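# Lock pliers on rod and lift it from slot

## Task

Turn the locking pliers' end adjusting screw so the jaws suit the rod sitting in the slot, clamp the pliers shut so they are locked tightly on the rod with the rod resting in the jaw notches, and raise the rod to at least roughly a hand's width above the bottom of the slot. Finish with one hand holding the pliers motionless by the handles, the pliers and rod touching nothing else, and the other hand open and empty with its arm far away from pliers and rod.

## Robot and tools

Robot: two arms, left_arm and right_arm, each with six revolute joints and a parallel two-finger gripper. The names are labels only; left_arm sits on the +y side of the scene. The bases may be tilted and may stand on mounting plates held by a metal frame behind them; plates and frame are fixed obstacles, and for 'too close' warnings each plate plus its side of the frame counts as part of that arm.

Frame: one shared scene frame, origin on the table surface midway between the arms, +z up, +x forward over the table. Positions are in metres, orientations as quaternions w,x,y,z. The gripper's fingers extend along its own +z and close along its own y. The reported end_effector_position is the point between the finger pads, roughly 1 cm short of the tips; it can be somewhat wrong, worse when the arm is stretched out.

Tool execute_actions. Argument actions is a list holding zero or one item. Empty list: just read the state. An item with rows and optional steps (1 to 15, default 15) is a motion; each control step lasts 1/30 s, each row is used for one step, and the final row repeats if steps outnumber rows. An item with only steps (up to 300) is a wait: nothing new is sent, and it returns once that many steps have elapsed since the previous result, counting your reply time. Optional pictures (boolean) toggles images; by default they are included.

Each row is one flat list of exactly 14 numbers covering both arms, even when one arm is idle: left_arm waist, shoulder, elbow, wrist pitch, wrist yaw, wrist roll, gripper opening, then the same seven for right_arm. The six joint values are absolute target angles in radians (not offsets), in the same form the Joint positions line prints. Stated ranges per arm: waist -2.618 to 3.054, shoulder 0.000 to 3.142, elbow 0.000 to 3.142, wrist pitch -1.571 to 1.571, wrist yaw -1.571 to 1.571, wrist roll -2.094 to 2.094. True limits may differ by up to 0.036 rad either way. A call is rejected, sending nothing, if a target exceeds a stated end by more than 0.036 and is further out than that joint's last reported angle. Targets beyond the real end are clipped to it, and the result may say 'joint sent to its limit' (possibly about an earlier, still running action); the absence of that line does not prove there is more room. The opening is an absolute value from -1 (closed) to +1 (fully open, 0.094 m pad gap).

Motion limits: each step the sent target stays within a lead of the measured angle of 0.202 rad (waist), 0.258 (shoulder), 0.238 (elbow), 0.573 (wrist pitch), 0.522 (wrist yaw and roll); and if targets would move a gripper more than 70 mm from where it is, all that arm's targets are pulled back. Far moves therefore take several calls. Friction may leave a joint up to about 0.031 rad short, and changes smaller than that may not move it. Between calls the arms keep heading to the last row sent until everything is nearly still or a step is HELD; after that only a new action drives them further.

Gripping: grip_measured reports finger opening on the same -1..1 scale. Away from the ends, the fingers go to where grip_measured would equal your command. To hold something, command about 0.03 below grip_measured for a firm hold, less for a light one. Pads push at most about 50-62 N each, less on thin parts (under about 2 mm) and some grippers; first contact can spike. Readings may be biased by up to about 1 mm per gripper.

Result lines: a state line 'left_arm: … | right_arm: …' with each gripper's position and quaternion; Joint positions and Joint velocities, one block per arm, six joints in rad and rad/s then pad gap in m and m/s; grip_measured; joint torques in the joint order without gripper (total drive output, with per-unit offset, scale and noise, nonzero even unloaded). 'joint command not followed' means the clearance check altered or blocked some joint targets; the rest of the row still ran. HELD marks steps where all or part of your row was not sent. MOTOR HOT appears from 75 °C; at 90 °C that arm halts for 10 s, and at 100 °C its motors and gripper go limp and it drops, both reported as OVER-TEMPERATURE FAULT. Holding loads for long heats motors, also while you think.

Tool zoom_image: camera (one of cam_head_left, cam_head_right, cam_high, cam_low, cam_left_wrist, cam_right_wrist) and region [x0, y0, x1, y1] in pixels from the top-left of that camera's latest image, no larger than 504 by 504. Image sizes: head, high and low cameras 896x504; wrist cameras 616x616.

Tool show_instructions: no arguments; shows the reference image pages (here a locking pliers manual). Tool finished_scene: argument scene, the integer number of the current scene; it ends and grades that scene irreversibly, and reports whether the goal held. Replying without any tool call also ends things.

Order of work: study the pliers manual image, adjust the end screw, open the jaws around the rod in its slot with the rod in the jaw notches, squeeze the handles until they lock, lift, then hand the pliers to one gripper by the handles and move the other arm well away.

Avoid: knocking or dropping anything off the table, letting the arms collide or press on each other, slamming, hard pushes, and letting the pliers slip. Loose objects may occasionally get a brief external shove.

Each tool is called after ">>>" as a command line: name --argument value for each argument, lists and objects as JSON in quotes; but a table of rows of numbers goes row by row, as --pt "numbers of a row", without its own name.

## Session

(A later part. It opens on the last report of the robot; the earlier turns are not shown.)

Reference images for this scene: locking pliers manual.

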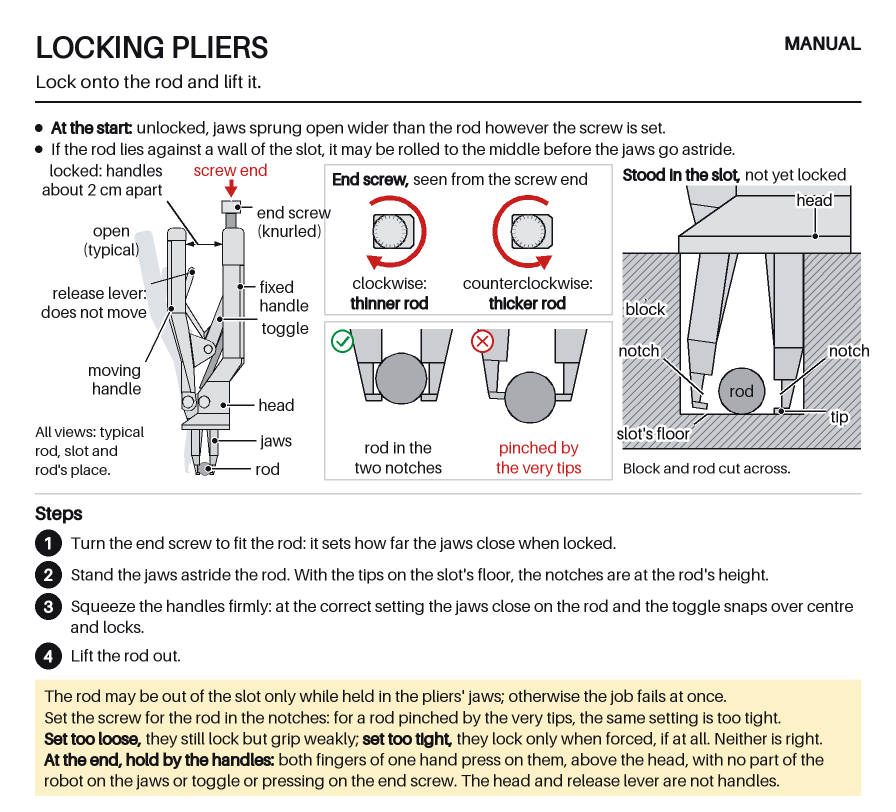

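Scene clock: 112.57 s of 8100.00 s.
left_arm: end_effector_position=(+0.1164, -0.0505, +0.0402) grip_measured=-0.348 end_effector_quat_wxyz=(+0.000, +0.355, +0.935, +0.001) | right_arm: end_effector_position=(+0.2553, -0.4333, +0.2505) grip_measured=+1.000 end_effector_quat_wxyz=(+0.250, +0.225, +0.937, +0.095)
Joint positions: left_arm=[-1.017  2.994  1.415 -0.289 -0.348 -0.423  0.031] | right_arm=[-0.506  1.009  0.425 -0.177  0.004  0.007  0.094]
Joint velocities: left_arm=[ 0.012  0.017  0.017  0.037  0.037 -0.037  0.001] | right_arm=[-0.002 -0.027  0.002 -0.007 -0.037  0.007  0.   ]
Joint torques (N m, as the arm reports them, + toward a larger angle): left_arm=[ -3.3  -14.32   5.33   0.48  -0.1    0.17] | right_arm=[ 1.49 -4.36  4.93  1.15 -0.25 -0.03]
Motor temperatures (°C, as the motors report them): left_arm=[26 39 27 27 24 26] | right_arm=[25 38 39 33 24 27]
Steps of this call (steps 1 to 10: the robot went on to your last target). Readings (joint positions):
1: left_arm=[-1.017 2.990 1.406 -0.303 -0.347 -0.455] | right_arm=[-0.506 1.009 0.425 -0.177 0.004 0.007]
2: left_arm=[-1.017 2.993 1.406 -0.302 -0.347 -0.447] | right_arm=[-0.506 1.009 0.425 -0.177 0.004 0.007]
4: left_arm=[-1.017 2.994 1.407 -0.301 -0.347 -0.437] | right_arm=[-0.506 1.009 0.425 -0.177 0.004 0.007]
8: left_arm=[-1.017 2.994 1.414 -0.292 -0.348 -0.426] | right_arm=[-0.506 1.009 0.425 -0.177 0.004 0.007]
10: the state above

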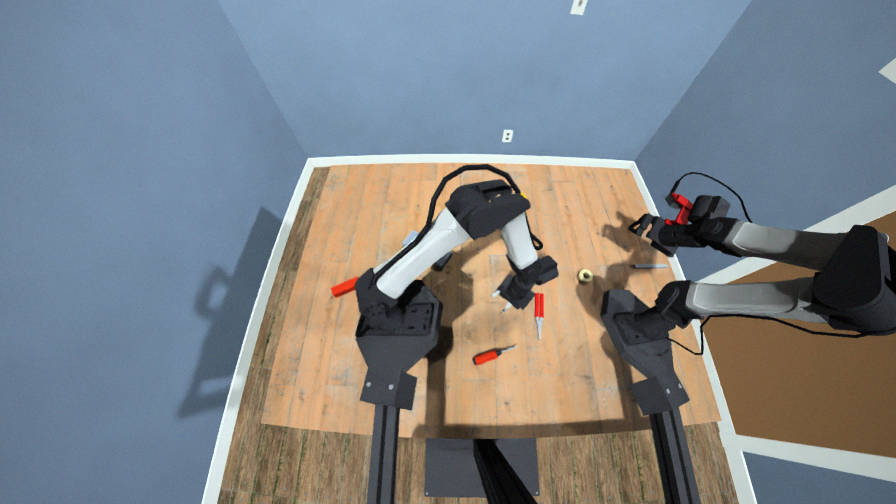

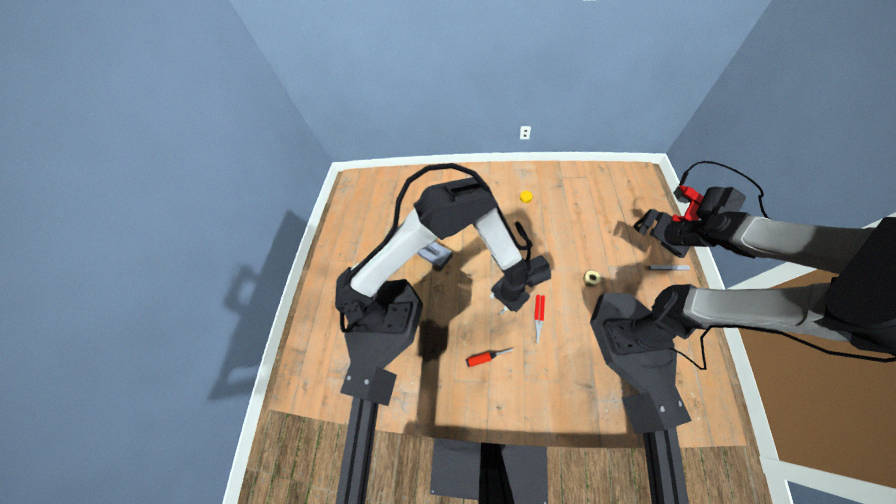

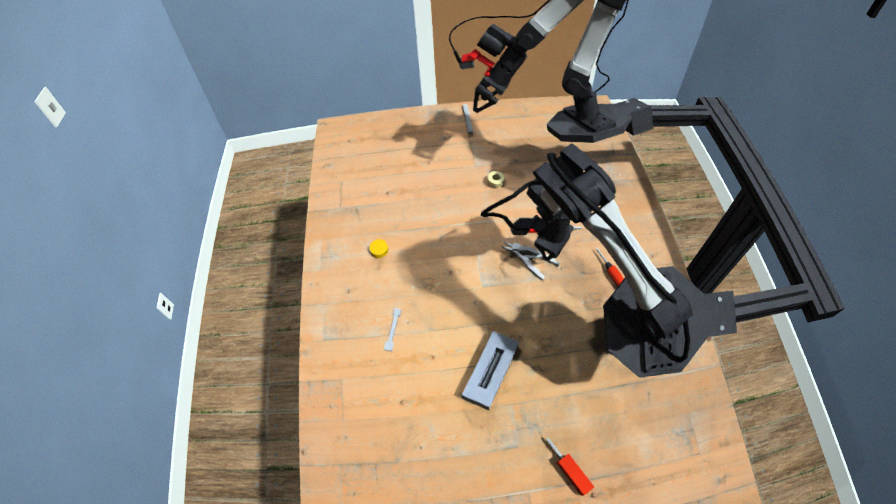

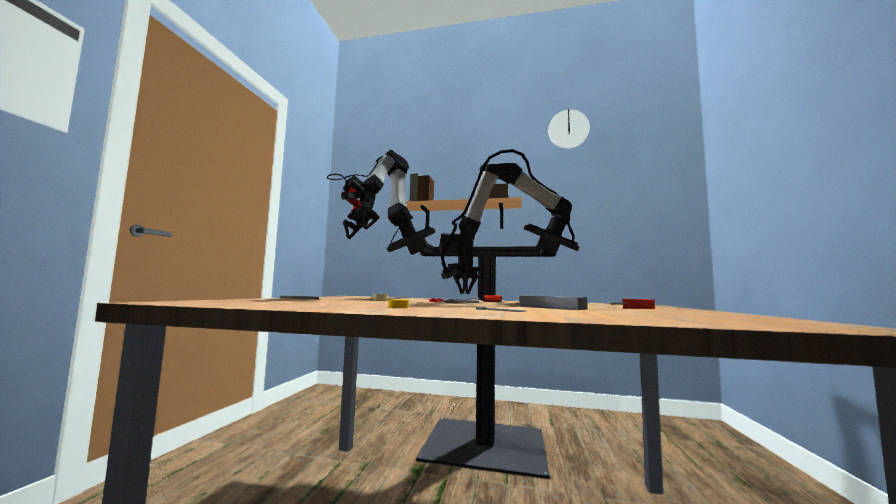

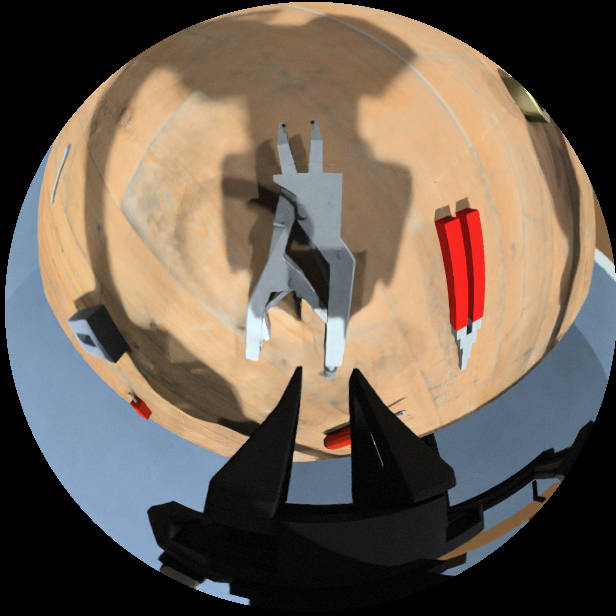

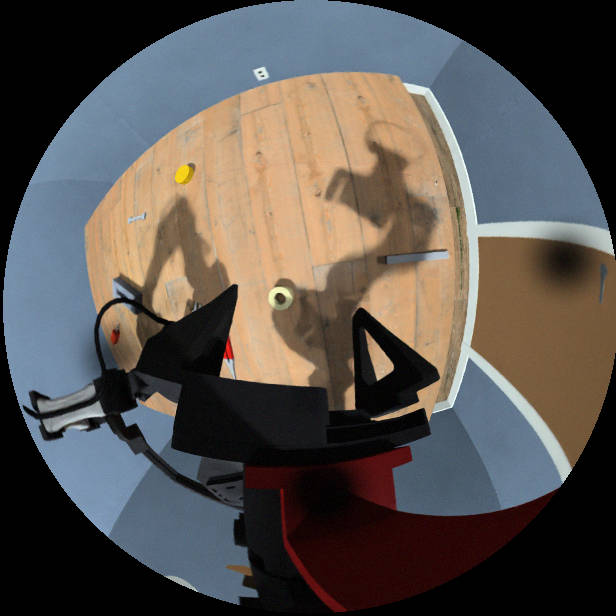

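>>> execute_actions --actions '[{"rows":[[-1.003,3.01,1.436,-0.268,-0.358,-0.43,-0.35,-0.5,1,0.4,-0.2,0,0,1],[-1.001,3.018,1.44,-0.26,-0.359,-0.43,-0.35,-0.5,1,0.4,-0.2,0,0,1],[-0.999,3.026,1.444,-0.252,-0.36,-0.43,-0.35,-0.5,1,0.4,-0.2,0,0,1],[-0.997,3.034,1.448,-0.244,-0.361,-0.43,-0.35,-0.5,1,0.4,-0.2,0,0,1],[-0.995,3.042,1.452,-0.236,-0.362,-0.43,-0.35,-0.5,1,0.4,-0.2,0,0,1],[-0.993,3.05,1.456,-0.228,-0.363,-0.43,-0.35,-0.5,1,0.4,-0.2,0,0,1],[-0.991,3.058,1.46,-0.22,-0.364,-0.43,-0.35,-0.5,1,0.4,-0.2,0,0,1],[-0.989,3.066,1.464,-0.215,-0.364,-0.43,-0.35,-0.5,1,0.4,-0.2,0,0,1],[-0.988,3.074,1.468,-0.215,-0.364,-0.43,-0.35,-0.5,1,0.4,-0.2,0,0,1],[-0.988,3.08,1.471,-0.215,-0.364,-0.43,-0.35,-0.5,1,0.4,-0.2,0,0,1],[-0.988,3.086,1.473,-0.215,-0.364,-0.43,-0.35,-0.5,1,0.4,-0.2,0,0,1]],"steps":15}]' --pictures false

>>> execute_actions --actions '[{"steps":8}]'

Scene clock: 129.47 s of 8100.00 s.
left_arm: end_effector_position=(+0.1162, -0.0563, +0.0173) grip_measured=-0.348 end_effector_quat_wxyz=(+0.008, +0.344, +0.939, -0.004) | right_arm: end_effector_position=(+0.2553, -0.4333, +0.2505) grip_measured=+1.000 end_effector_quat_wxyz=(+0.250, +0.225, +0.937, +0.095)
Joint positions: left_arm=[-1.001  3.07   1.456 -0.229 -0.356 -0.424  0.031] | right_arm=[-0.506  1.009  0.425 -0.177  0.004  0.007  0.094]
Joint velocities: left_arm=[-0.022  0.061  0.002 -0.066  0.037 -0.037  0.001] | right_arm=[ 0.002 -0.007 -0.022 -0.037  0.066  0.022  0.   ]
Joint torques (N m, as the arm reports them, + toward a larger angle): left_arm=[ -3.18 -13.82   5.26   0.6   -0.11   0.04] | right_arm=[ 1.32 -4.39  4.84  1.13 -0.23 -0.02]
Motor temperatures (°C, as the motors report them): left_arm=[27 41 27 27 24 26] | right_arm=[24 36 38 32 24 27]
Steps of this call (steps 1 to 30: the robot went on to your last target; steps 31 to 492: nothing new was sent; steps 493 to 507: all 15 steps of this action). Readings (joint positions):
493: left_arm=[-1.017 2.994 1.415 -0.286 -0.349 -0.419] | right_arm=[-0.506 1.009 0.425 -0.177 0.004 0.007]
494: left_arm=[-1.017 2.994 1.415 -0.284 -0.349 -0.420] | right_arm=[-0.506 1.009 0.425 -0.177 0.004 0.007]
496: left_arm=[-1.017 3.000 1.422 -0.278 -0.350 -0.421] | right_arm=[-0.506 1.009 0.425 -0.177 0.004 0.007]
500: left_arm=[-1.011 3.027 1.444 -0.248 -0.353 -0.423] | right_arm=[-0.506 1.009 0.425 -0.177 0.004 0.007]
507: the state above

Scene clock: 129.73 s of 8100.00 s.
left_arm: end_effector_position=(+0.1164, -0.0569, +0.0169) grip_measured=-0.348 end_effector_quat_wxyz=(+0.009, +0.344, +0.939, -0.005) | right_arm: end_effector_position=(+0.2553, -0.4333, +0.2505) grip_measured=+1.000 end_effector_quat_wxyz=(+0.250, +0.225, +0.937, +0.095)
Joint positions: left_arm=[-1.001  3.071  1.456 -0.225 -0.356 -0.424  0.031] | right_arm=[-0.506  1.009  0.425 -0.177  0.004  0.007  0.094]
Joint velocities: left_arm=[-0.002 -0.027 -0.007  0.11   0.007  0.007 -0.001] | right_arm=[ 0.002 -0.012  0.002  0.022 -0.007 -0.022  0.   ]
Joint torques (N m, as the arm reports them, + toward a larger angle): left_arm=[ -3.14 -13.68   5.27   0.53  -0.1    0.04] | right_arm=[ 1.44 -4.28  4.72  1.17 -0.25  0.  ]
Motor temperatures (°C, as the motors report them): left_arm=[27 41 27 27 24 26] | right_arm=[24 36 38 32 24 27]
Steps of this call (steps 1 to 8: the robot went on to your last target). Readings (joint positions):
1: left_arm=[-1.001 3.071 1.456 -0.229 -0.356 -0.424] | right_arm=[-0.506 1.009 0.425 -0.177 0.004 0.007]
2: left_arm=[-1.001 3.071 1.456 -0.229 -0.356 -0.424] | right_arm=[-0.506 1.009 0.425 -0.177 0.004 0.007]
4: left_arm=[-1.001 3.071 1.456 -0.227 -0.356 -0.424] | right_arm=[-0.506 1.009 0.425 -0.177 0.004 0.007]
8: the state above

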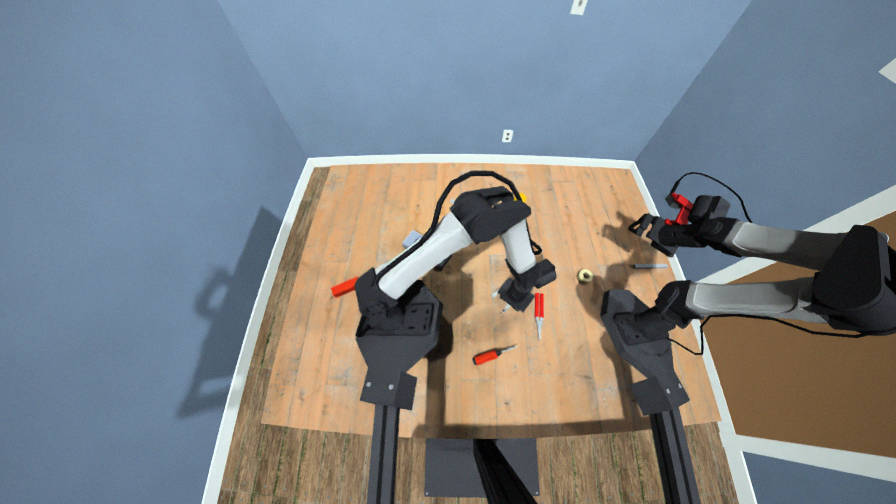

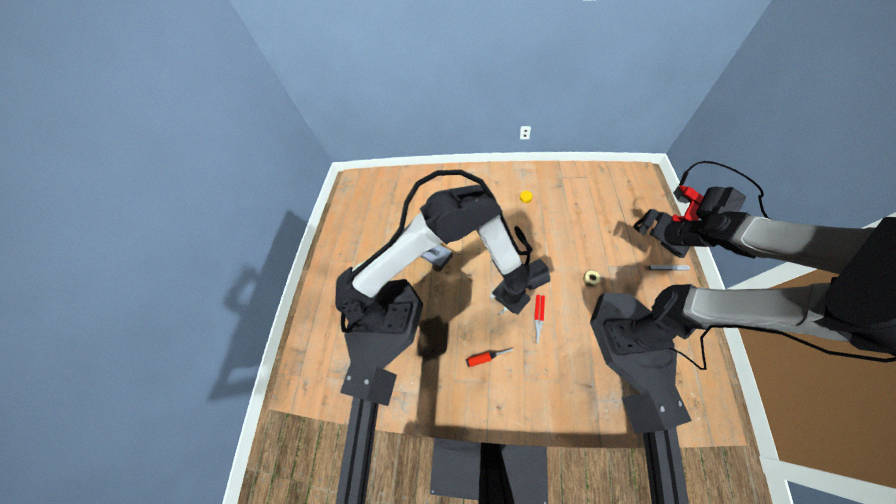

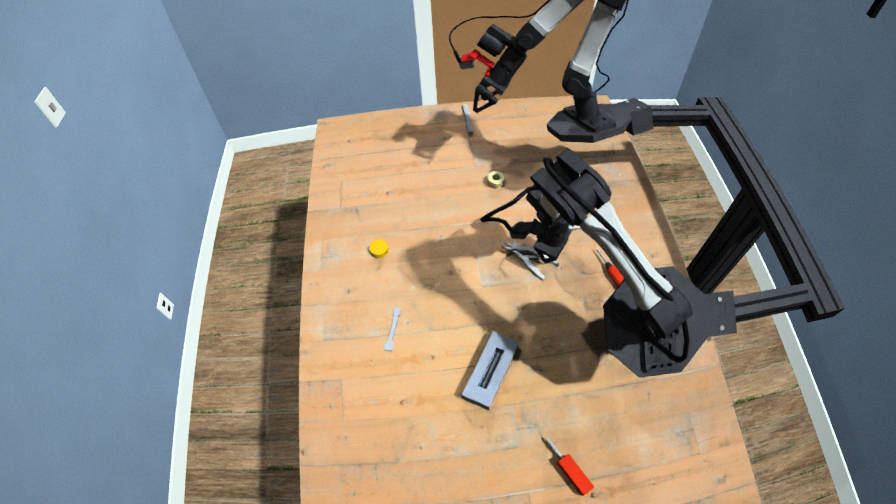

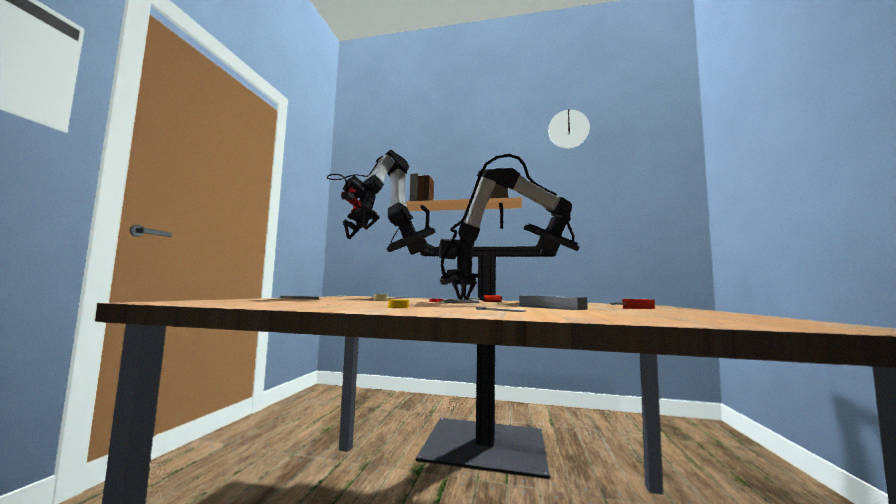

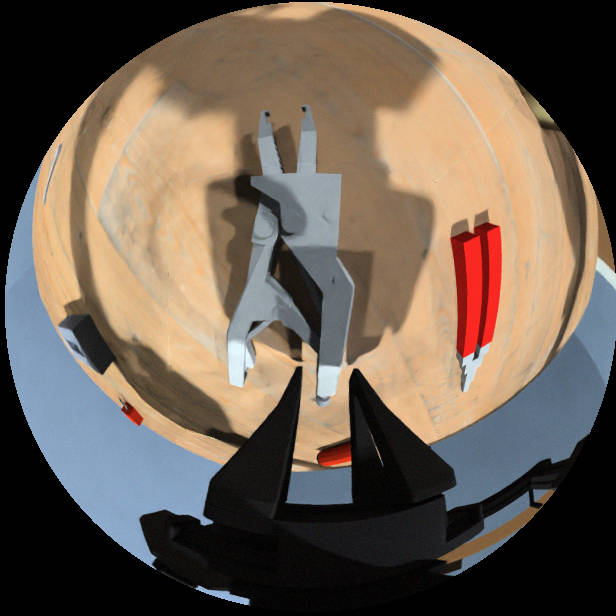

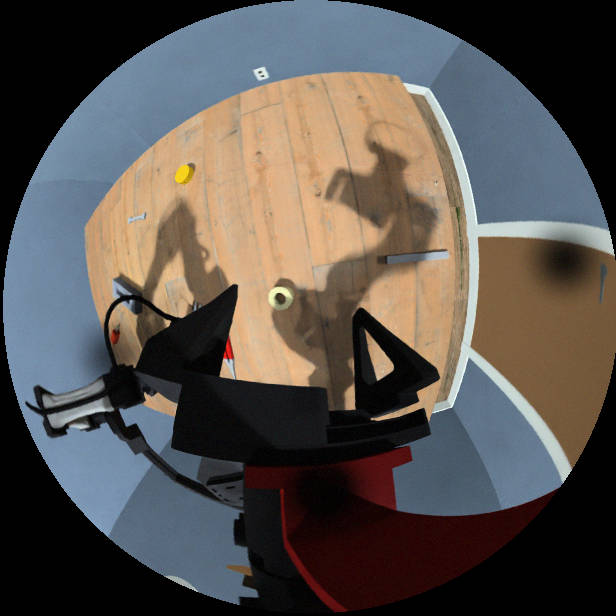

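Centered; lower ~4 mm and close.

>>> execute_actions --actions '[{"rows":[[-0.988,3.092,1.473,-0.215,-0.364,-0.43,-0.38,-0.5,1,0.4,-0.2,0,0,1],[-0.988,3.097,1.473,-0.215,-0.364,-0.43,-0.42,-0.5,1,0.4,-0.2,0,0,1],[-0.988,3.1,1.473,-0.215,-0.364,-0.43,-0.46,-0.5,1,0.4,-0.2,0,0,1],[-0.988,3.1,1.473,-0.215,-0.364,-0.43,-0.5,-0.5,1,0.4,-0.2,0,0,1],[-0.988,3.1,1.473,-0.215,-0.364,-0.43,-0.54,-0.5,1,0.4,-0.2,0,0,1],[-0.988,3.1,1.473,-0.215,-0.364,-0.43,-0.58,-0.5,1,0.4,-0.2,0,0,1],[-0.988,3.1,1.473,-0.215,-0.364,-0.43,-0.61,-0.5,1,0.4,-0.2,0,0,1],[-0.988,3.1,1.473,-0.215,-0.364,-0.43,-0.64,-0.5,1,0.4,-0.2,0,0,1],[-0.988,3.1,1.473,-0.215,-0.364,-0.43,-0.66,-0.5,1,0.4,-0.2,0,0,1],[-0.988,3.1,1.473,-0.215,-0.364,-0.43,-0.68,-0.5,1,0.4,-0.2,0,0,1],[-0.988,3.1,1.473,-0.215,-0.364,-0.43,-0.7,-0.5,1,0.4,-0.2,0,0,1],[-0.988,3.1,1.473,-0.215,-0.364,-0.43,-0.72,-0.5,1,0.4,-0.2,0,0,1],[-0.988,3.1,1.473,-0.215,-0.364,-0.43,-0.74,-0.5,1,0.4,-0.2,0,0,1],[-0.988,3.1,1.473,-0.215,-0.364,-0.43,-0.76,-0.5,1,0.4,-0.2,0,0,1]],"steps":15}]' --pictures false

>>> execute_actions --actions '[{"steps":5}]' --pictures false

Scene clock: 139.83 s of 8100.00 s.
left_arm: end_effector_position=(+0.1144, -0.0549, +0.0139) grip_measured=-0.735 end_effector_quat_wxyz=(+0.007, +0.344, +0.939, -0.003) | right_arm: end_effector_position=(+0.2552, -0.4333, +0.2505) grip_measured=+1.000 end_effector_quat_wxyz=(+0.250, +0.225, +0.937, +0.095)
Joint positions: left_arm=[-1.001  3.08   1.456 -0.223 -0.357 -0.424  0.012] | right_arm=[-0.506  1.009  0.425 -0.177  0.004  0.007  0.094]
Joint velocities: left_arm=[ 0.012 -0.007  0.002 -0.051  0.051 -0.007  0.002] | right_arm=[-0.007 -0.002  0.007 -0.022  0.037 -0.022  0.   ]
Joint torques (N m, as the arm reports them, + toward a larger angle): left_arm=[ -3.21 -13.16   5.17   0.5   -0.11   0.05] | right_arm=[ 1.37 -4.49  4.77  1.17 -0.27 -0.03]
Motor temperatures (°C, as the motors report them): left_arm=[27 41 27 27 24 26] | right_arm=[24 35 38 32 24 27]
Steps of this call (steps 1 to 15: the robot went on to your last target; steps 16 to 288: nothing new was sent; steps 289 to 303: all 15 steps of this action). Readings (joint positions):
289: left_arm=[-1.001 3.071 1.456 -0.224 -0.356 -0.424] | right_arm=[-0.506 1.009 0.425 -0.177 0.004 0.007]
290: left_arm=[-1.001 3.071 1.456 -0.224 -0.356 -0.424] | right_arm=[-0.506 1.009 0.425 -0.177 0.004 0.007]
292: left_arm=[-1.001 3.073 1.456 -0.223 -0.357 -0.424] | right_arm=[-0.506 1.009 0.425 -0.177 0.004 0.007]
296: left_arm=[-1.001 3.079 1.456 -0.223 -0.357 -0.424] | right_arm=[-0.506 1.009 0.425 -0.177 0.004 0.007]
303: the state above

Scene clock: 140.00 s of 8100.00 s.
left_arm: end_effector_position=(+0.1144, -0.0549, +0.0139) grip_measured=-0.735 end_effector_quat_wxyz=(+0.007, +0.344, +0.939, -0.003) | right_arm: end_effector_position=(+0.2552, -0.4333, +0.2505) grip_measured=+1.000 end_effector_quat_wxyz=(+0.250, +0.225, +0.937, +0.095)
Joint positions: left_arm=[-1.001  3.08   1.456 -0.223 -0.357 -0.424  0.012] | right_arm=[-0.506  1.009  0.425 -0.177  0.004  0.007  0.094]
Joint velocities: left_arm=[ 0.002  0.002 -0.002  0.007 -0.007 -0.037  0.001] | right_arm=[-0.007 -0.002 -0.012  0.007 -0.007 -0.066  0.   ]
Joint torques (N m, as the arm reports them, + toward a larger angle): left_arm=[ -3.18 -13.16   5.19   0.52  -0.09   0.05] | right_arm=[ 1.2  -4.48  4.78  1.17 -0.25 -0.1 ]
Motor temperatures (°C, as the motors report them): left_arm=[27 41 27 27 24 26] | right_arm=[24 35 38 32 24 27]
Steps of this call (steps 1 to 5: the robot went on to your last target). Readings (joint positions):
1: left_arm=[-1.001 3.080 1.456 -0.223 -0.357 -0.424] | right_arm=[-0.506 1.009 0.425 -0.177 0.004 0.007]
2: left_arm=[-1.001 3.080 1.456 -0.223 -0.357 -0.424] | right_arm=[-0.506 1.009 0.425 -0.177 0.004 0.007]
4: left_arm=[-1.001 3.080 1.456 -0.223 -0.357 -0.424] | right_arm=[-0.506 1.009 0.425 -0.177 0.004 0.007]
5: the state above

>>> execute_actions --actions '[{"rows":[[-1.005,3.07,1.45,-0.235,-0.355,-0.43,-0.77,-0.5,1,0.4,-0.2,0,0,1],[-1.01,3.06,1.44,-0.245,-0.353,-0.43,-0.77,-0.5,1,0.4,-0.2,0,0,1],[-1.014,3.05,1.435,-0.255,-0.351,-0.43,-0.77,-0.5,1,0.4,-0.2,0,0,1],[-1.018,3.04,1.43,-0.265,-0.35,-0.43,-0.77,-0.5,1,0.4,-0.2,0,0,1],[-1.022,3.028,1.425,-0.275,-0.35,-0.43,-0.77,-0.5,1,0.4,-0.2,0,0,1],[-1.026,3.016,1.42,-0.285,-0.35,-0.43,-0.77,-0.5,1,0.4,-0.2,0,0,1],[-1.03,3.004,1.415,-0.295,-0.35,-0.43,-0.77,-0.5,1,0.4,-0.2,0,0,1],[-1.03,2.992,1.41,-0.305,-0.35,-0.43,-0.77,-0.5,1,0.4,-0.2,0,0,1],[-1.03,2.98,1.41,-0.315,-0.35,-0.42,-0.77,-0.5,1,0.4,-0.2,0,0,1],[-1.02,2.968,1.41,-0.325,-0.35,-0.4,-0.77,-0.5,1,0.4,-0.2,0,0,1],[-1.01,2.956,1.41,-0.33,-0.355,-0.37,-0.77,-0.5,1,0.4,-0.2,0,0,1],[-0.995,2.946,1.415,-0.335,-0.36,-0.33,-0.77,-0.5,1,0.4,-0.2,0,0,1],[-0.975,2.936,1.42,-0.34,-0.365,-0.28,-0.77,-0.5,1,0.4,-0.2,0,0,1],[-0.95,2.926,1.425,-0.345,-0.37,-0.23,-0.77,-0.5,1,0.4,-0.2,0,0,1],[-0.925,2.916,1.43,-0.35,-0.375,-0.18,-0.77,-0.5,1,0.4,-0.2,0,0,1]],"steps":15}]' --pictures false

>>> execute_actions --actions '[{"rows":[[-0.9,2.906,1.436,-0.35,-0.381,-0.12,-0.77,-0.5,1,0.4,-0.2,0,0,1],[-0.872,2.897,1.442,-0.35,-0.387,-0.06,-0.77,-0.5,1,0.4,-0.2,0,0,1],[-0.844,2.888,1.448,-0.35,-0.393,0,-0.77,-0.5,1,0.4,-0.2,0,0,1],[-0.816,2.879,1.454,-0.35,-0.399,0.06,-0.77,-0.5,1,0.4,-0.2,0,0,1],[-0.788,2.87,1.46,-0.35,-0.405,0.12,-0.77,-0.5,1,0.4,-0.2,0,0,1],[-0.76,2.861,1.466,-0.35,-0.411,0.18,-0.77,-0.5,1,0.4,-0.2,0,0,1],[-0.732,2.852,1.472,-0.35,-0.417,0.24,-0.77,-0.5,1,0.4,-0.2,0,0,1],[-0.704,2.843,1.478,-0.35,-0.423,0.3,-0.77,-0.5,1,0.4,-0.2,0,0,1],[-0.676,2.834,1.484,-0.35,-0.429,0.36,-0.77,-0.5,1,0.4,-0.2,0,0,1],[-0.648,2.826,1.49,-0.35,-0.435,0.42,-0.77,-0.5,1,0.4,-0.2,0,0,1],[-0.62,2.82,1.495,-0.35,-0.441,0.48,-0.77,-0.5,1,0.4,-0.2,0,0,1],[-0.595,2.815,1.5,-0.35,-0.447,0.53,-0.77,-0.5,1,0.4,-0.2,0,0,1],[-0.575,2.812,1.5,-0.35,-0.45,0.57,-0.77,-0.5,1,0.4,-0.2,0,0,1],[-0.56,2.812,1.5,-0.35,-0.45,0.6,-0.77,-0.5,1,0.4,-0.2,0,0,1],[-0.55,2.812,1.5,-0.35,-0.45,0.61,-0.77,-0.5,1,0.4,-0.2,0,0,1]],"steps":15}]' --pictures false

>>> execute_actions --actions '[{"steps":12}]'

Scene clock: 176.93 s of 8100.00 s.
left_arm: end_effector_position=(+0.1342, -0.0559, +0.0550) grip_measured=-0.735 end_effector_quat_wxyz=(+0.007, +0.386, +0.922, -0.007) | right_arm: end_effector_position=(+0.2552, -0.4333, +0.2505) grip_measured=+1.000 end_effector_quat_wxyz=(+0.250, +0.225, +0.937, +0.095)
Joint positions: left_arm=[-0.991  2.947  1.425 -0.316 -0.353 -0.323  0.012] | right_arm=[-0.506  1.009  0.425 -0.177  0.004  0.007  0.094]
Joint velocities: left_arm=[ 0.408 -0.325  0.012 -0.183 -0.007  0.96   0.002] | right_arm=[ 0.007  0.007 -0.012 -0.007 -0.007 -0.022  0.   ]
Joint torques (N m, as the arm reports them, + toward a larger angle): left_arm=[ -1.3  -16.12   4.67   0.31  -0.24   0.11] | right_arm=[ 1.38 -4.31  5.07  1.16 -0.27  0.  ]
Motor temperatures (°C, as the motors report them): left_arm=[27 42 27 27 24 26] | right_arm=[24 34 38 32 24 27]
Steps of this call (steps 1 to 15: the robot went on to your last target; steps 16 to 1093: nothing new was sent; steps 1094 to 1108: all 15 steps of this action). Readings (joint positions):
1094: left_arm=[-1.001 3.080 1.456 -0.223 -0.357 -0.424] | right_arm=[-0.506 1.009 0.425 -0.177 0.004 0.007]
1095: left_arm=[-1.001 3.079 1.456 -0.223 -0.357 -0.424] | right_arm=[-0.506 1.009 0.425 -0.177 0.004 0.007]
1097: left_arm=[-1.001 3.072 1.454 -0.231 -0.356 -0.424] | right_arm=[-0.506 1.009 0.425 -0.177 0.004 0.007]
1101: left_arm=[-1.010 3.032 1.433 -0.263 -0.355 -0.424] | right_arm=[-0.506 1.009 0.425 -0.177 0.004 0.007]
1108: the state above

Scene clock: 177.43 s of 8100.00 s.
left_arm: end_effector_position=(+0.2798, +0.0121, +0.0502) grip_measured=-0.735 end_effector_quat_wxyz=(+0.007, +0.525, +0.851, -0.006) | right_arm: end_effector_position=(+0.2552, -0.4333, +0.2505) grip_measured=+1.000 end_effector_quat_wxyz=(+0.250, +0.225, +0.937, +0.095)
Joint positions: left_arm=[-0.578  2.818  1.487 -0.337 -0.429  0.431  0.012] | right_arm=[-0.506  1.009  0.425 -0.177  0.004  0.007  0.094]
Joint velocities: left_arm=[ 0.584 -0.154  0.061 -0.066 -0.198  1.194 -0.   ] | right_arm=[-0.007 -0.022 -0.027 -0.066  0.051  0.007  0.   ]
Joint torques (N m, as the arm reports them, + toward a larger angle): left_arm=[ -6.16 -14.65   4.92   0.3    0.05   0.15] | right_arm=[ 1.32 -4.47  4.88  1.14 -0.24 -0.03]
Motor temperatures (°C, as the motors report them): left_arm=[27 42 27 27 24 26] | right_arm=[24 34 38 32 24 27]
Steps of this call (steps 1 to 15: all 15 steps of this action). Readings (joint positions):
1: left_arm=[-0.972 2.936 1.425 -0.320 -0.353 -0.286] | right_arm=[-0.506 1.009 0.425 -0.177 0.004 0.007]
2: left_arm=[-0.949 2.924 1.425 -0.323 -0.355 -0.245] | right_arm=[-0.506 1.009 0.425 -0.177 0.004 0.007]
4: left_arm=[-0.890 2.905 1.427 -0.328 -0.362 -0.152] | right_arm=[-0.506 1.009 0.425 -0.177 0.004 0.007]
8: left_arm=[-0.762 2.874 1.449 -0.336 -0.385 0.059] | right_arm=[-0.506 1.009 0.425 -0.177 0.004 0.007]
15: the state above

Scene clock: 177.83 s of 8100.00 s.
left_arm: end_effector_position=(+0.2885, +0.0258, +0.0463) grip_measured=-0.735 end_effector_quat_wxyz=(+0.001, +0.579, +0.816, +0.002) | right_arm: end_effector_position=(+0.2552, -0.4333, +0.2505) grip_measured=+1.000 end_effector_quat_wxyz=(+0.250, +0.225, +0.937, +0.095)
Joint positions: left_arm=[-0.541  2.813  1.489 -0.344 -0.447  0.592  0.012] | right_arm=[-0.506  1.009  0.425 -0.177  0.004  0.007  0.094]
Joint velocities: left_arm=[ 0.007 -0.017  0.007 -0.007  0.051  0.051 -0.001] | right_arm=[-0.002  0.002 -0.017 -0.007 -0.022 -0.051  0.   ]
Joint torques (N m, as the arm reports them, + toward a larger angle): left_arm=[ -6.44 -14.9    5.05   0.31   0.04   0.17] | right_arm=[ 1.28 -4.4   4.9   1.18 -0.24 -0.02]
Motor temperatures (°C, as the motors report them): left_arm=[27 42 27 27 24 26] | right_arm=[24 34 38 32 24 27]
Steps of this call (steps 1 to 12: the robot went on to your last target). Readings (joint positions):
1: left_arm=[-0.560 2.815 1.489 -0.337 -0.434 0.465] | right_arm=[-0.506 1.009 0.425 -0.177 0.004 0.007]
2: left_arm=[-0.548 2.813 1.489 -0.337 -0.439 0.493] | right_arm=[-0.506 1.009 0.425 -0.177 0.004 0.007]
4: left_arm=[-0.539 2.813 1.489 -0.339 -0.446 0.532] | right_arm=[-0.506 1.009 0.425 -0.177 0.004 0.007]
8: left_arm=[-0.541 2.813 1.489 -0.343 -0.447 0.575] | right_arm=[-0.506 1.009 0.425 -0.177 0.004 0.007]
12: the state above

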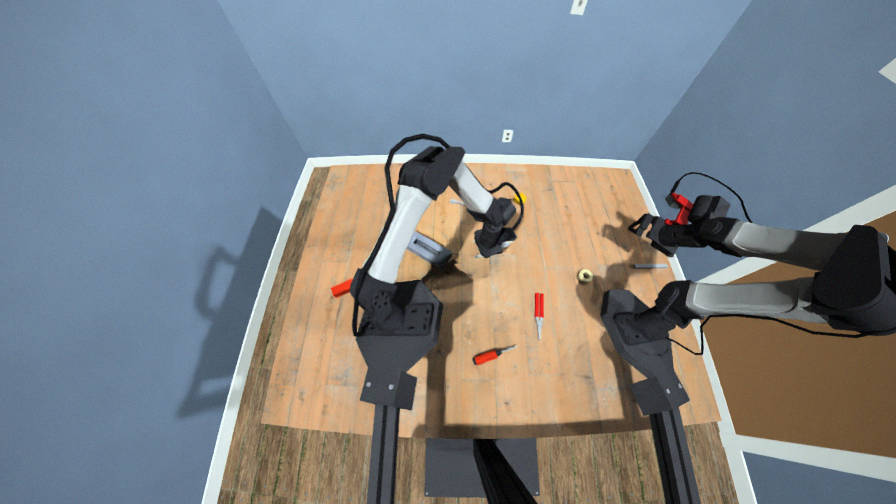

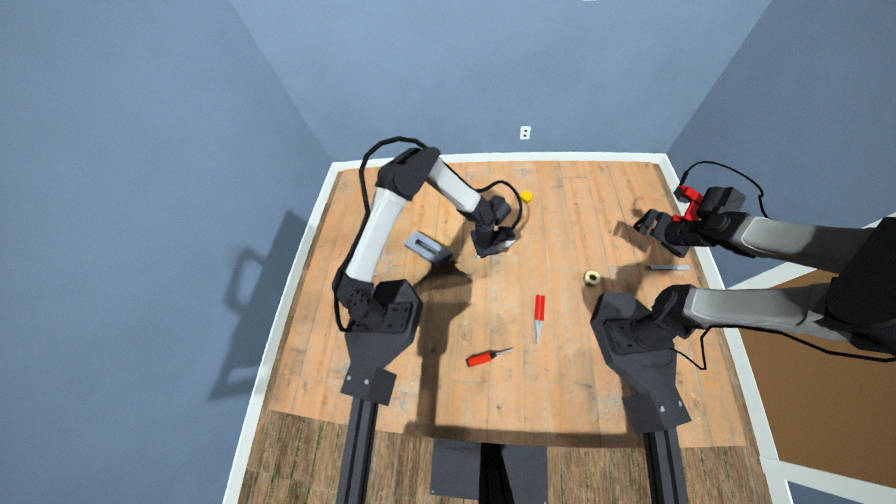

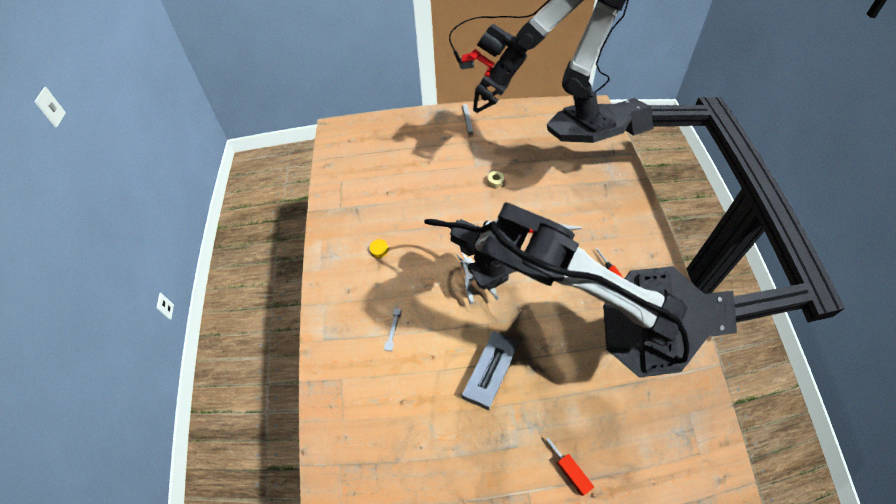

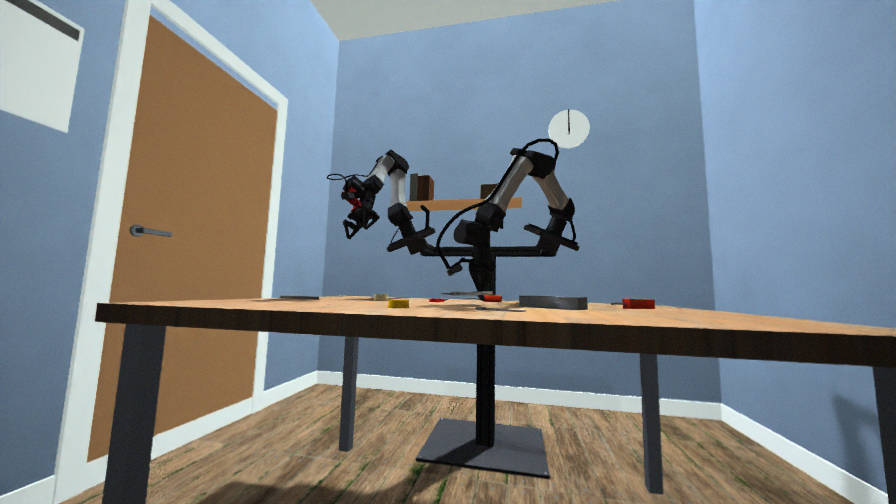

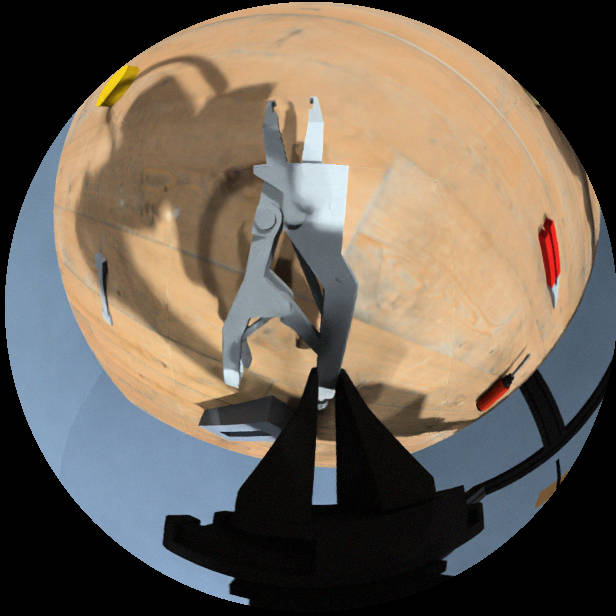

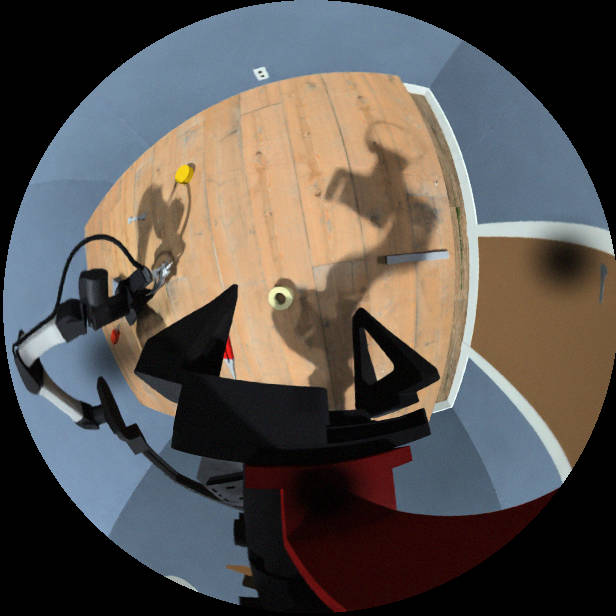

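>>> execute_actions --actions '[{"rows":[[-0.53,2.83,1.508,-0.33,-0.45,0.62,-0.77,-0.5,1,0.4,-0.2,0,0,1],[-0.528,2.839,1.511,-0.322,-0.45,0.625,-0.77,-0.5,1,0.4,-0.2,0,0,1],[-0.526,2.848,1.514,-0.314,-0.45,0.63,-0.77,-0.5,1,0.4,-0.2,0,0,1],[-0.524,2.857,1.517,-0.306,-0.45,0.635,-0.77,-0.5,1,0.4,-0.2,0,0,1],[-0.522,2.866,1.52,-0.298,-0.45,0.64,-0.77,-0.5,1,0.4,-0.2,0,0,1],[-0.52,2.875,1.523,-0.29,-0.45,0.645,-0.77,-0.5,1,0.4,-0.2,0,0,1],[-0.519,2.884,1.526,-0.284,-0.45,0.645,-0.77,-0.5,1,0.4,-0.2,0,0,1],[-0.518,2.892,1.529,-0.278,-0.45,0.645,-0.77,-0.5,1,0.4,-0.2,0,0,1],[-0.517,2.9,1.532,-0.272,-0.45,0.645,-0.77,-0.5,1,0.4,-0.2,0,0,1],[-0.516,2.907,1.535,-0.268,-0.45,0.645,-0.77,-0.5,1,0.4,-0.2,0,0,1],[-0.515,2.913,1.537,-0.268,-0.45,0.645,-0.77,-0.5,1,0.4,-0.2,0,0,1],[-0.515,2.918,1.539,-0.268,-0.45,0.645,-0.77,-0.5,1,0.4,-0.2,0,0,1],[-0.515,2.922,1.54,-0.268,-0.45,0.645,-0.77,-0.5,1,0.4,-0.2,0,0,1]],"steps":15}]' --pictures false

>>> execute_actions --actions '[{"steps":8}]' --pictures false

Scene clock: 187.57 s of 8100.00 s.
left_arm: end_effector_position=(+0.2755, +0.0240, +0.0146) grip_measured=-0.735 end_effector_quat_wxyz=(-0.009, +0.593, +0.805, +0.002) | right_arm: end_effector_position=(+0.2552, -0.4333, +0.2505) grip_measured=+1.000 end_effector_quat_wxyz=(+0.250, +0.225, +0.937, +0.095)
Joint positions: left_arm=[-0.526  2.909  1.518 -0.29  -0.447  0.635  0.012] | right_arm=[-0.506  1.009  0.425 -0.177  0.004  0.007  0.094]
Joint velocities: left_arm=[-0.017 -0.002  0.002  0.022 -0.022 -0.022 -0.001] | right_arm=[-0.012 -0.017 -0.002  0.007 -0.095  0.11   0.   ]
Joint torques (N m, as the arm reports them, + toward a larger angle): left_arm=[ -4.59 -13.52   5.62   0.56   0.02   0.17] | right_arm=[ 1.36 -4.36  4.78  1.14 -0.23 -0.02]
Motor temperatures (°C, as the motors report them): left_arm=[27 43 27 27 24 26] | right_arm=[24 33 38 32 24 27]
Steps of this call (steps 1 to 30: the robot went on to your last target; steps 31 to 277: nothing new was sent; steps 278 to 292: all 15 steps of this action). Readings (joint positions):
278: left_arm=[-0.541 2.813 1.489 -0.344 -0.447 0.605] | right_arm=[-0.506 1.009 0.425 -0.177 0.004 0.007]
279: left_arm=[-0.541 2.814 1.489 -0.343 -0.447 0.608] | right_arm=[-0.506 1.009 0.425 -0.177 0.004 0.007]
281: left_arm=[-0.541 2.823 1.494 -0.338 -0.447 0.614] | right_arm=[-0.506 1.009 0.425 -0.177 0.004 0.007]
285: left_arm=[-0.535 2.860 1.508 -0.314 -0.447 0.627] | right_arm=[-0.506 1.009 0.425 -0.177 0.004 0.007]
292: the state above

Scene clock: 187.83 s of 8100.00 s.
left_arm: end_effector_position=(+0.2788, +0.0219, +0.0151) grip_measured=-0.735 end_effector_quat_wxyz=(-0.003, +0.593, +0.806, +0.002) | right_arm: end_effector_position=(+0.2552, -0.4333, +0.2505) grip_measured=+1.000 end_effector_quat_wxyz=(+0.250, +0.225, +0.937, +0.095)
Joint positions: left_arm=[-0.526  2.909  1.523 -0.282 -0.447  0.639  0.012] | right_arm=[-0.506  1.009  0.425 -0.177  0.004  0.007  0.094]
Joint velocities: left_arm=[-0.007 -0.027  0.007 -0.037 -0.007 -0.022 -0.   ] | right_arm=[-0.017  0.012  0.007  0.022  0.007 -0.081  0.   ]
Joint torques (N m, as the arm reports them, + toward a larger angle): left_arm=[ -4.81 -13.55   5.24   0.54   0.01   0.15] | right_arm=[ 1.44 -4.55  4.82  1.24 -0.27 -0.09]
Motor temperatures (°C, as the motors report them): left_arm=[27 43 27 27 24 26] | right_arm=[24 33 38 32 24 27]
Steps of this call (steps 1 to 8: the robot went on to your last target). Readings (joint positions):
1: left_arm=[-0.526 2.909 1.519 -0.289 -0.447 0.636] | right_arm=[-0.506 1.009 0.425 -0.177 0.004 0.007]
2: left_arm=[-0.526 2.909 1.520 -0.288 -0.447 0.637] | right_arm=[-0.506 1.009 0.425 -0.177 0.004 0.007]
4: left_arm=[-0.526 2.909 1.523 -0.285 -0.447 0.638] | right_arm=[-0.506 1.009 0.425 -0.177 0.004 0.007]
8: the state above


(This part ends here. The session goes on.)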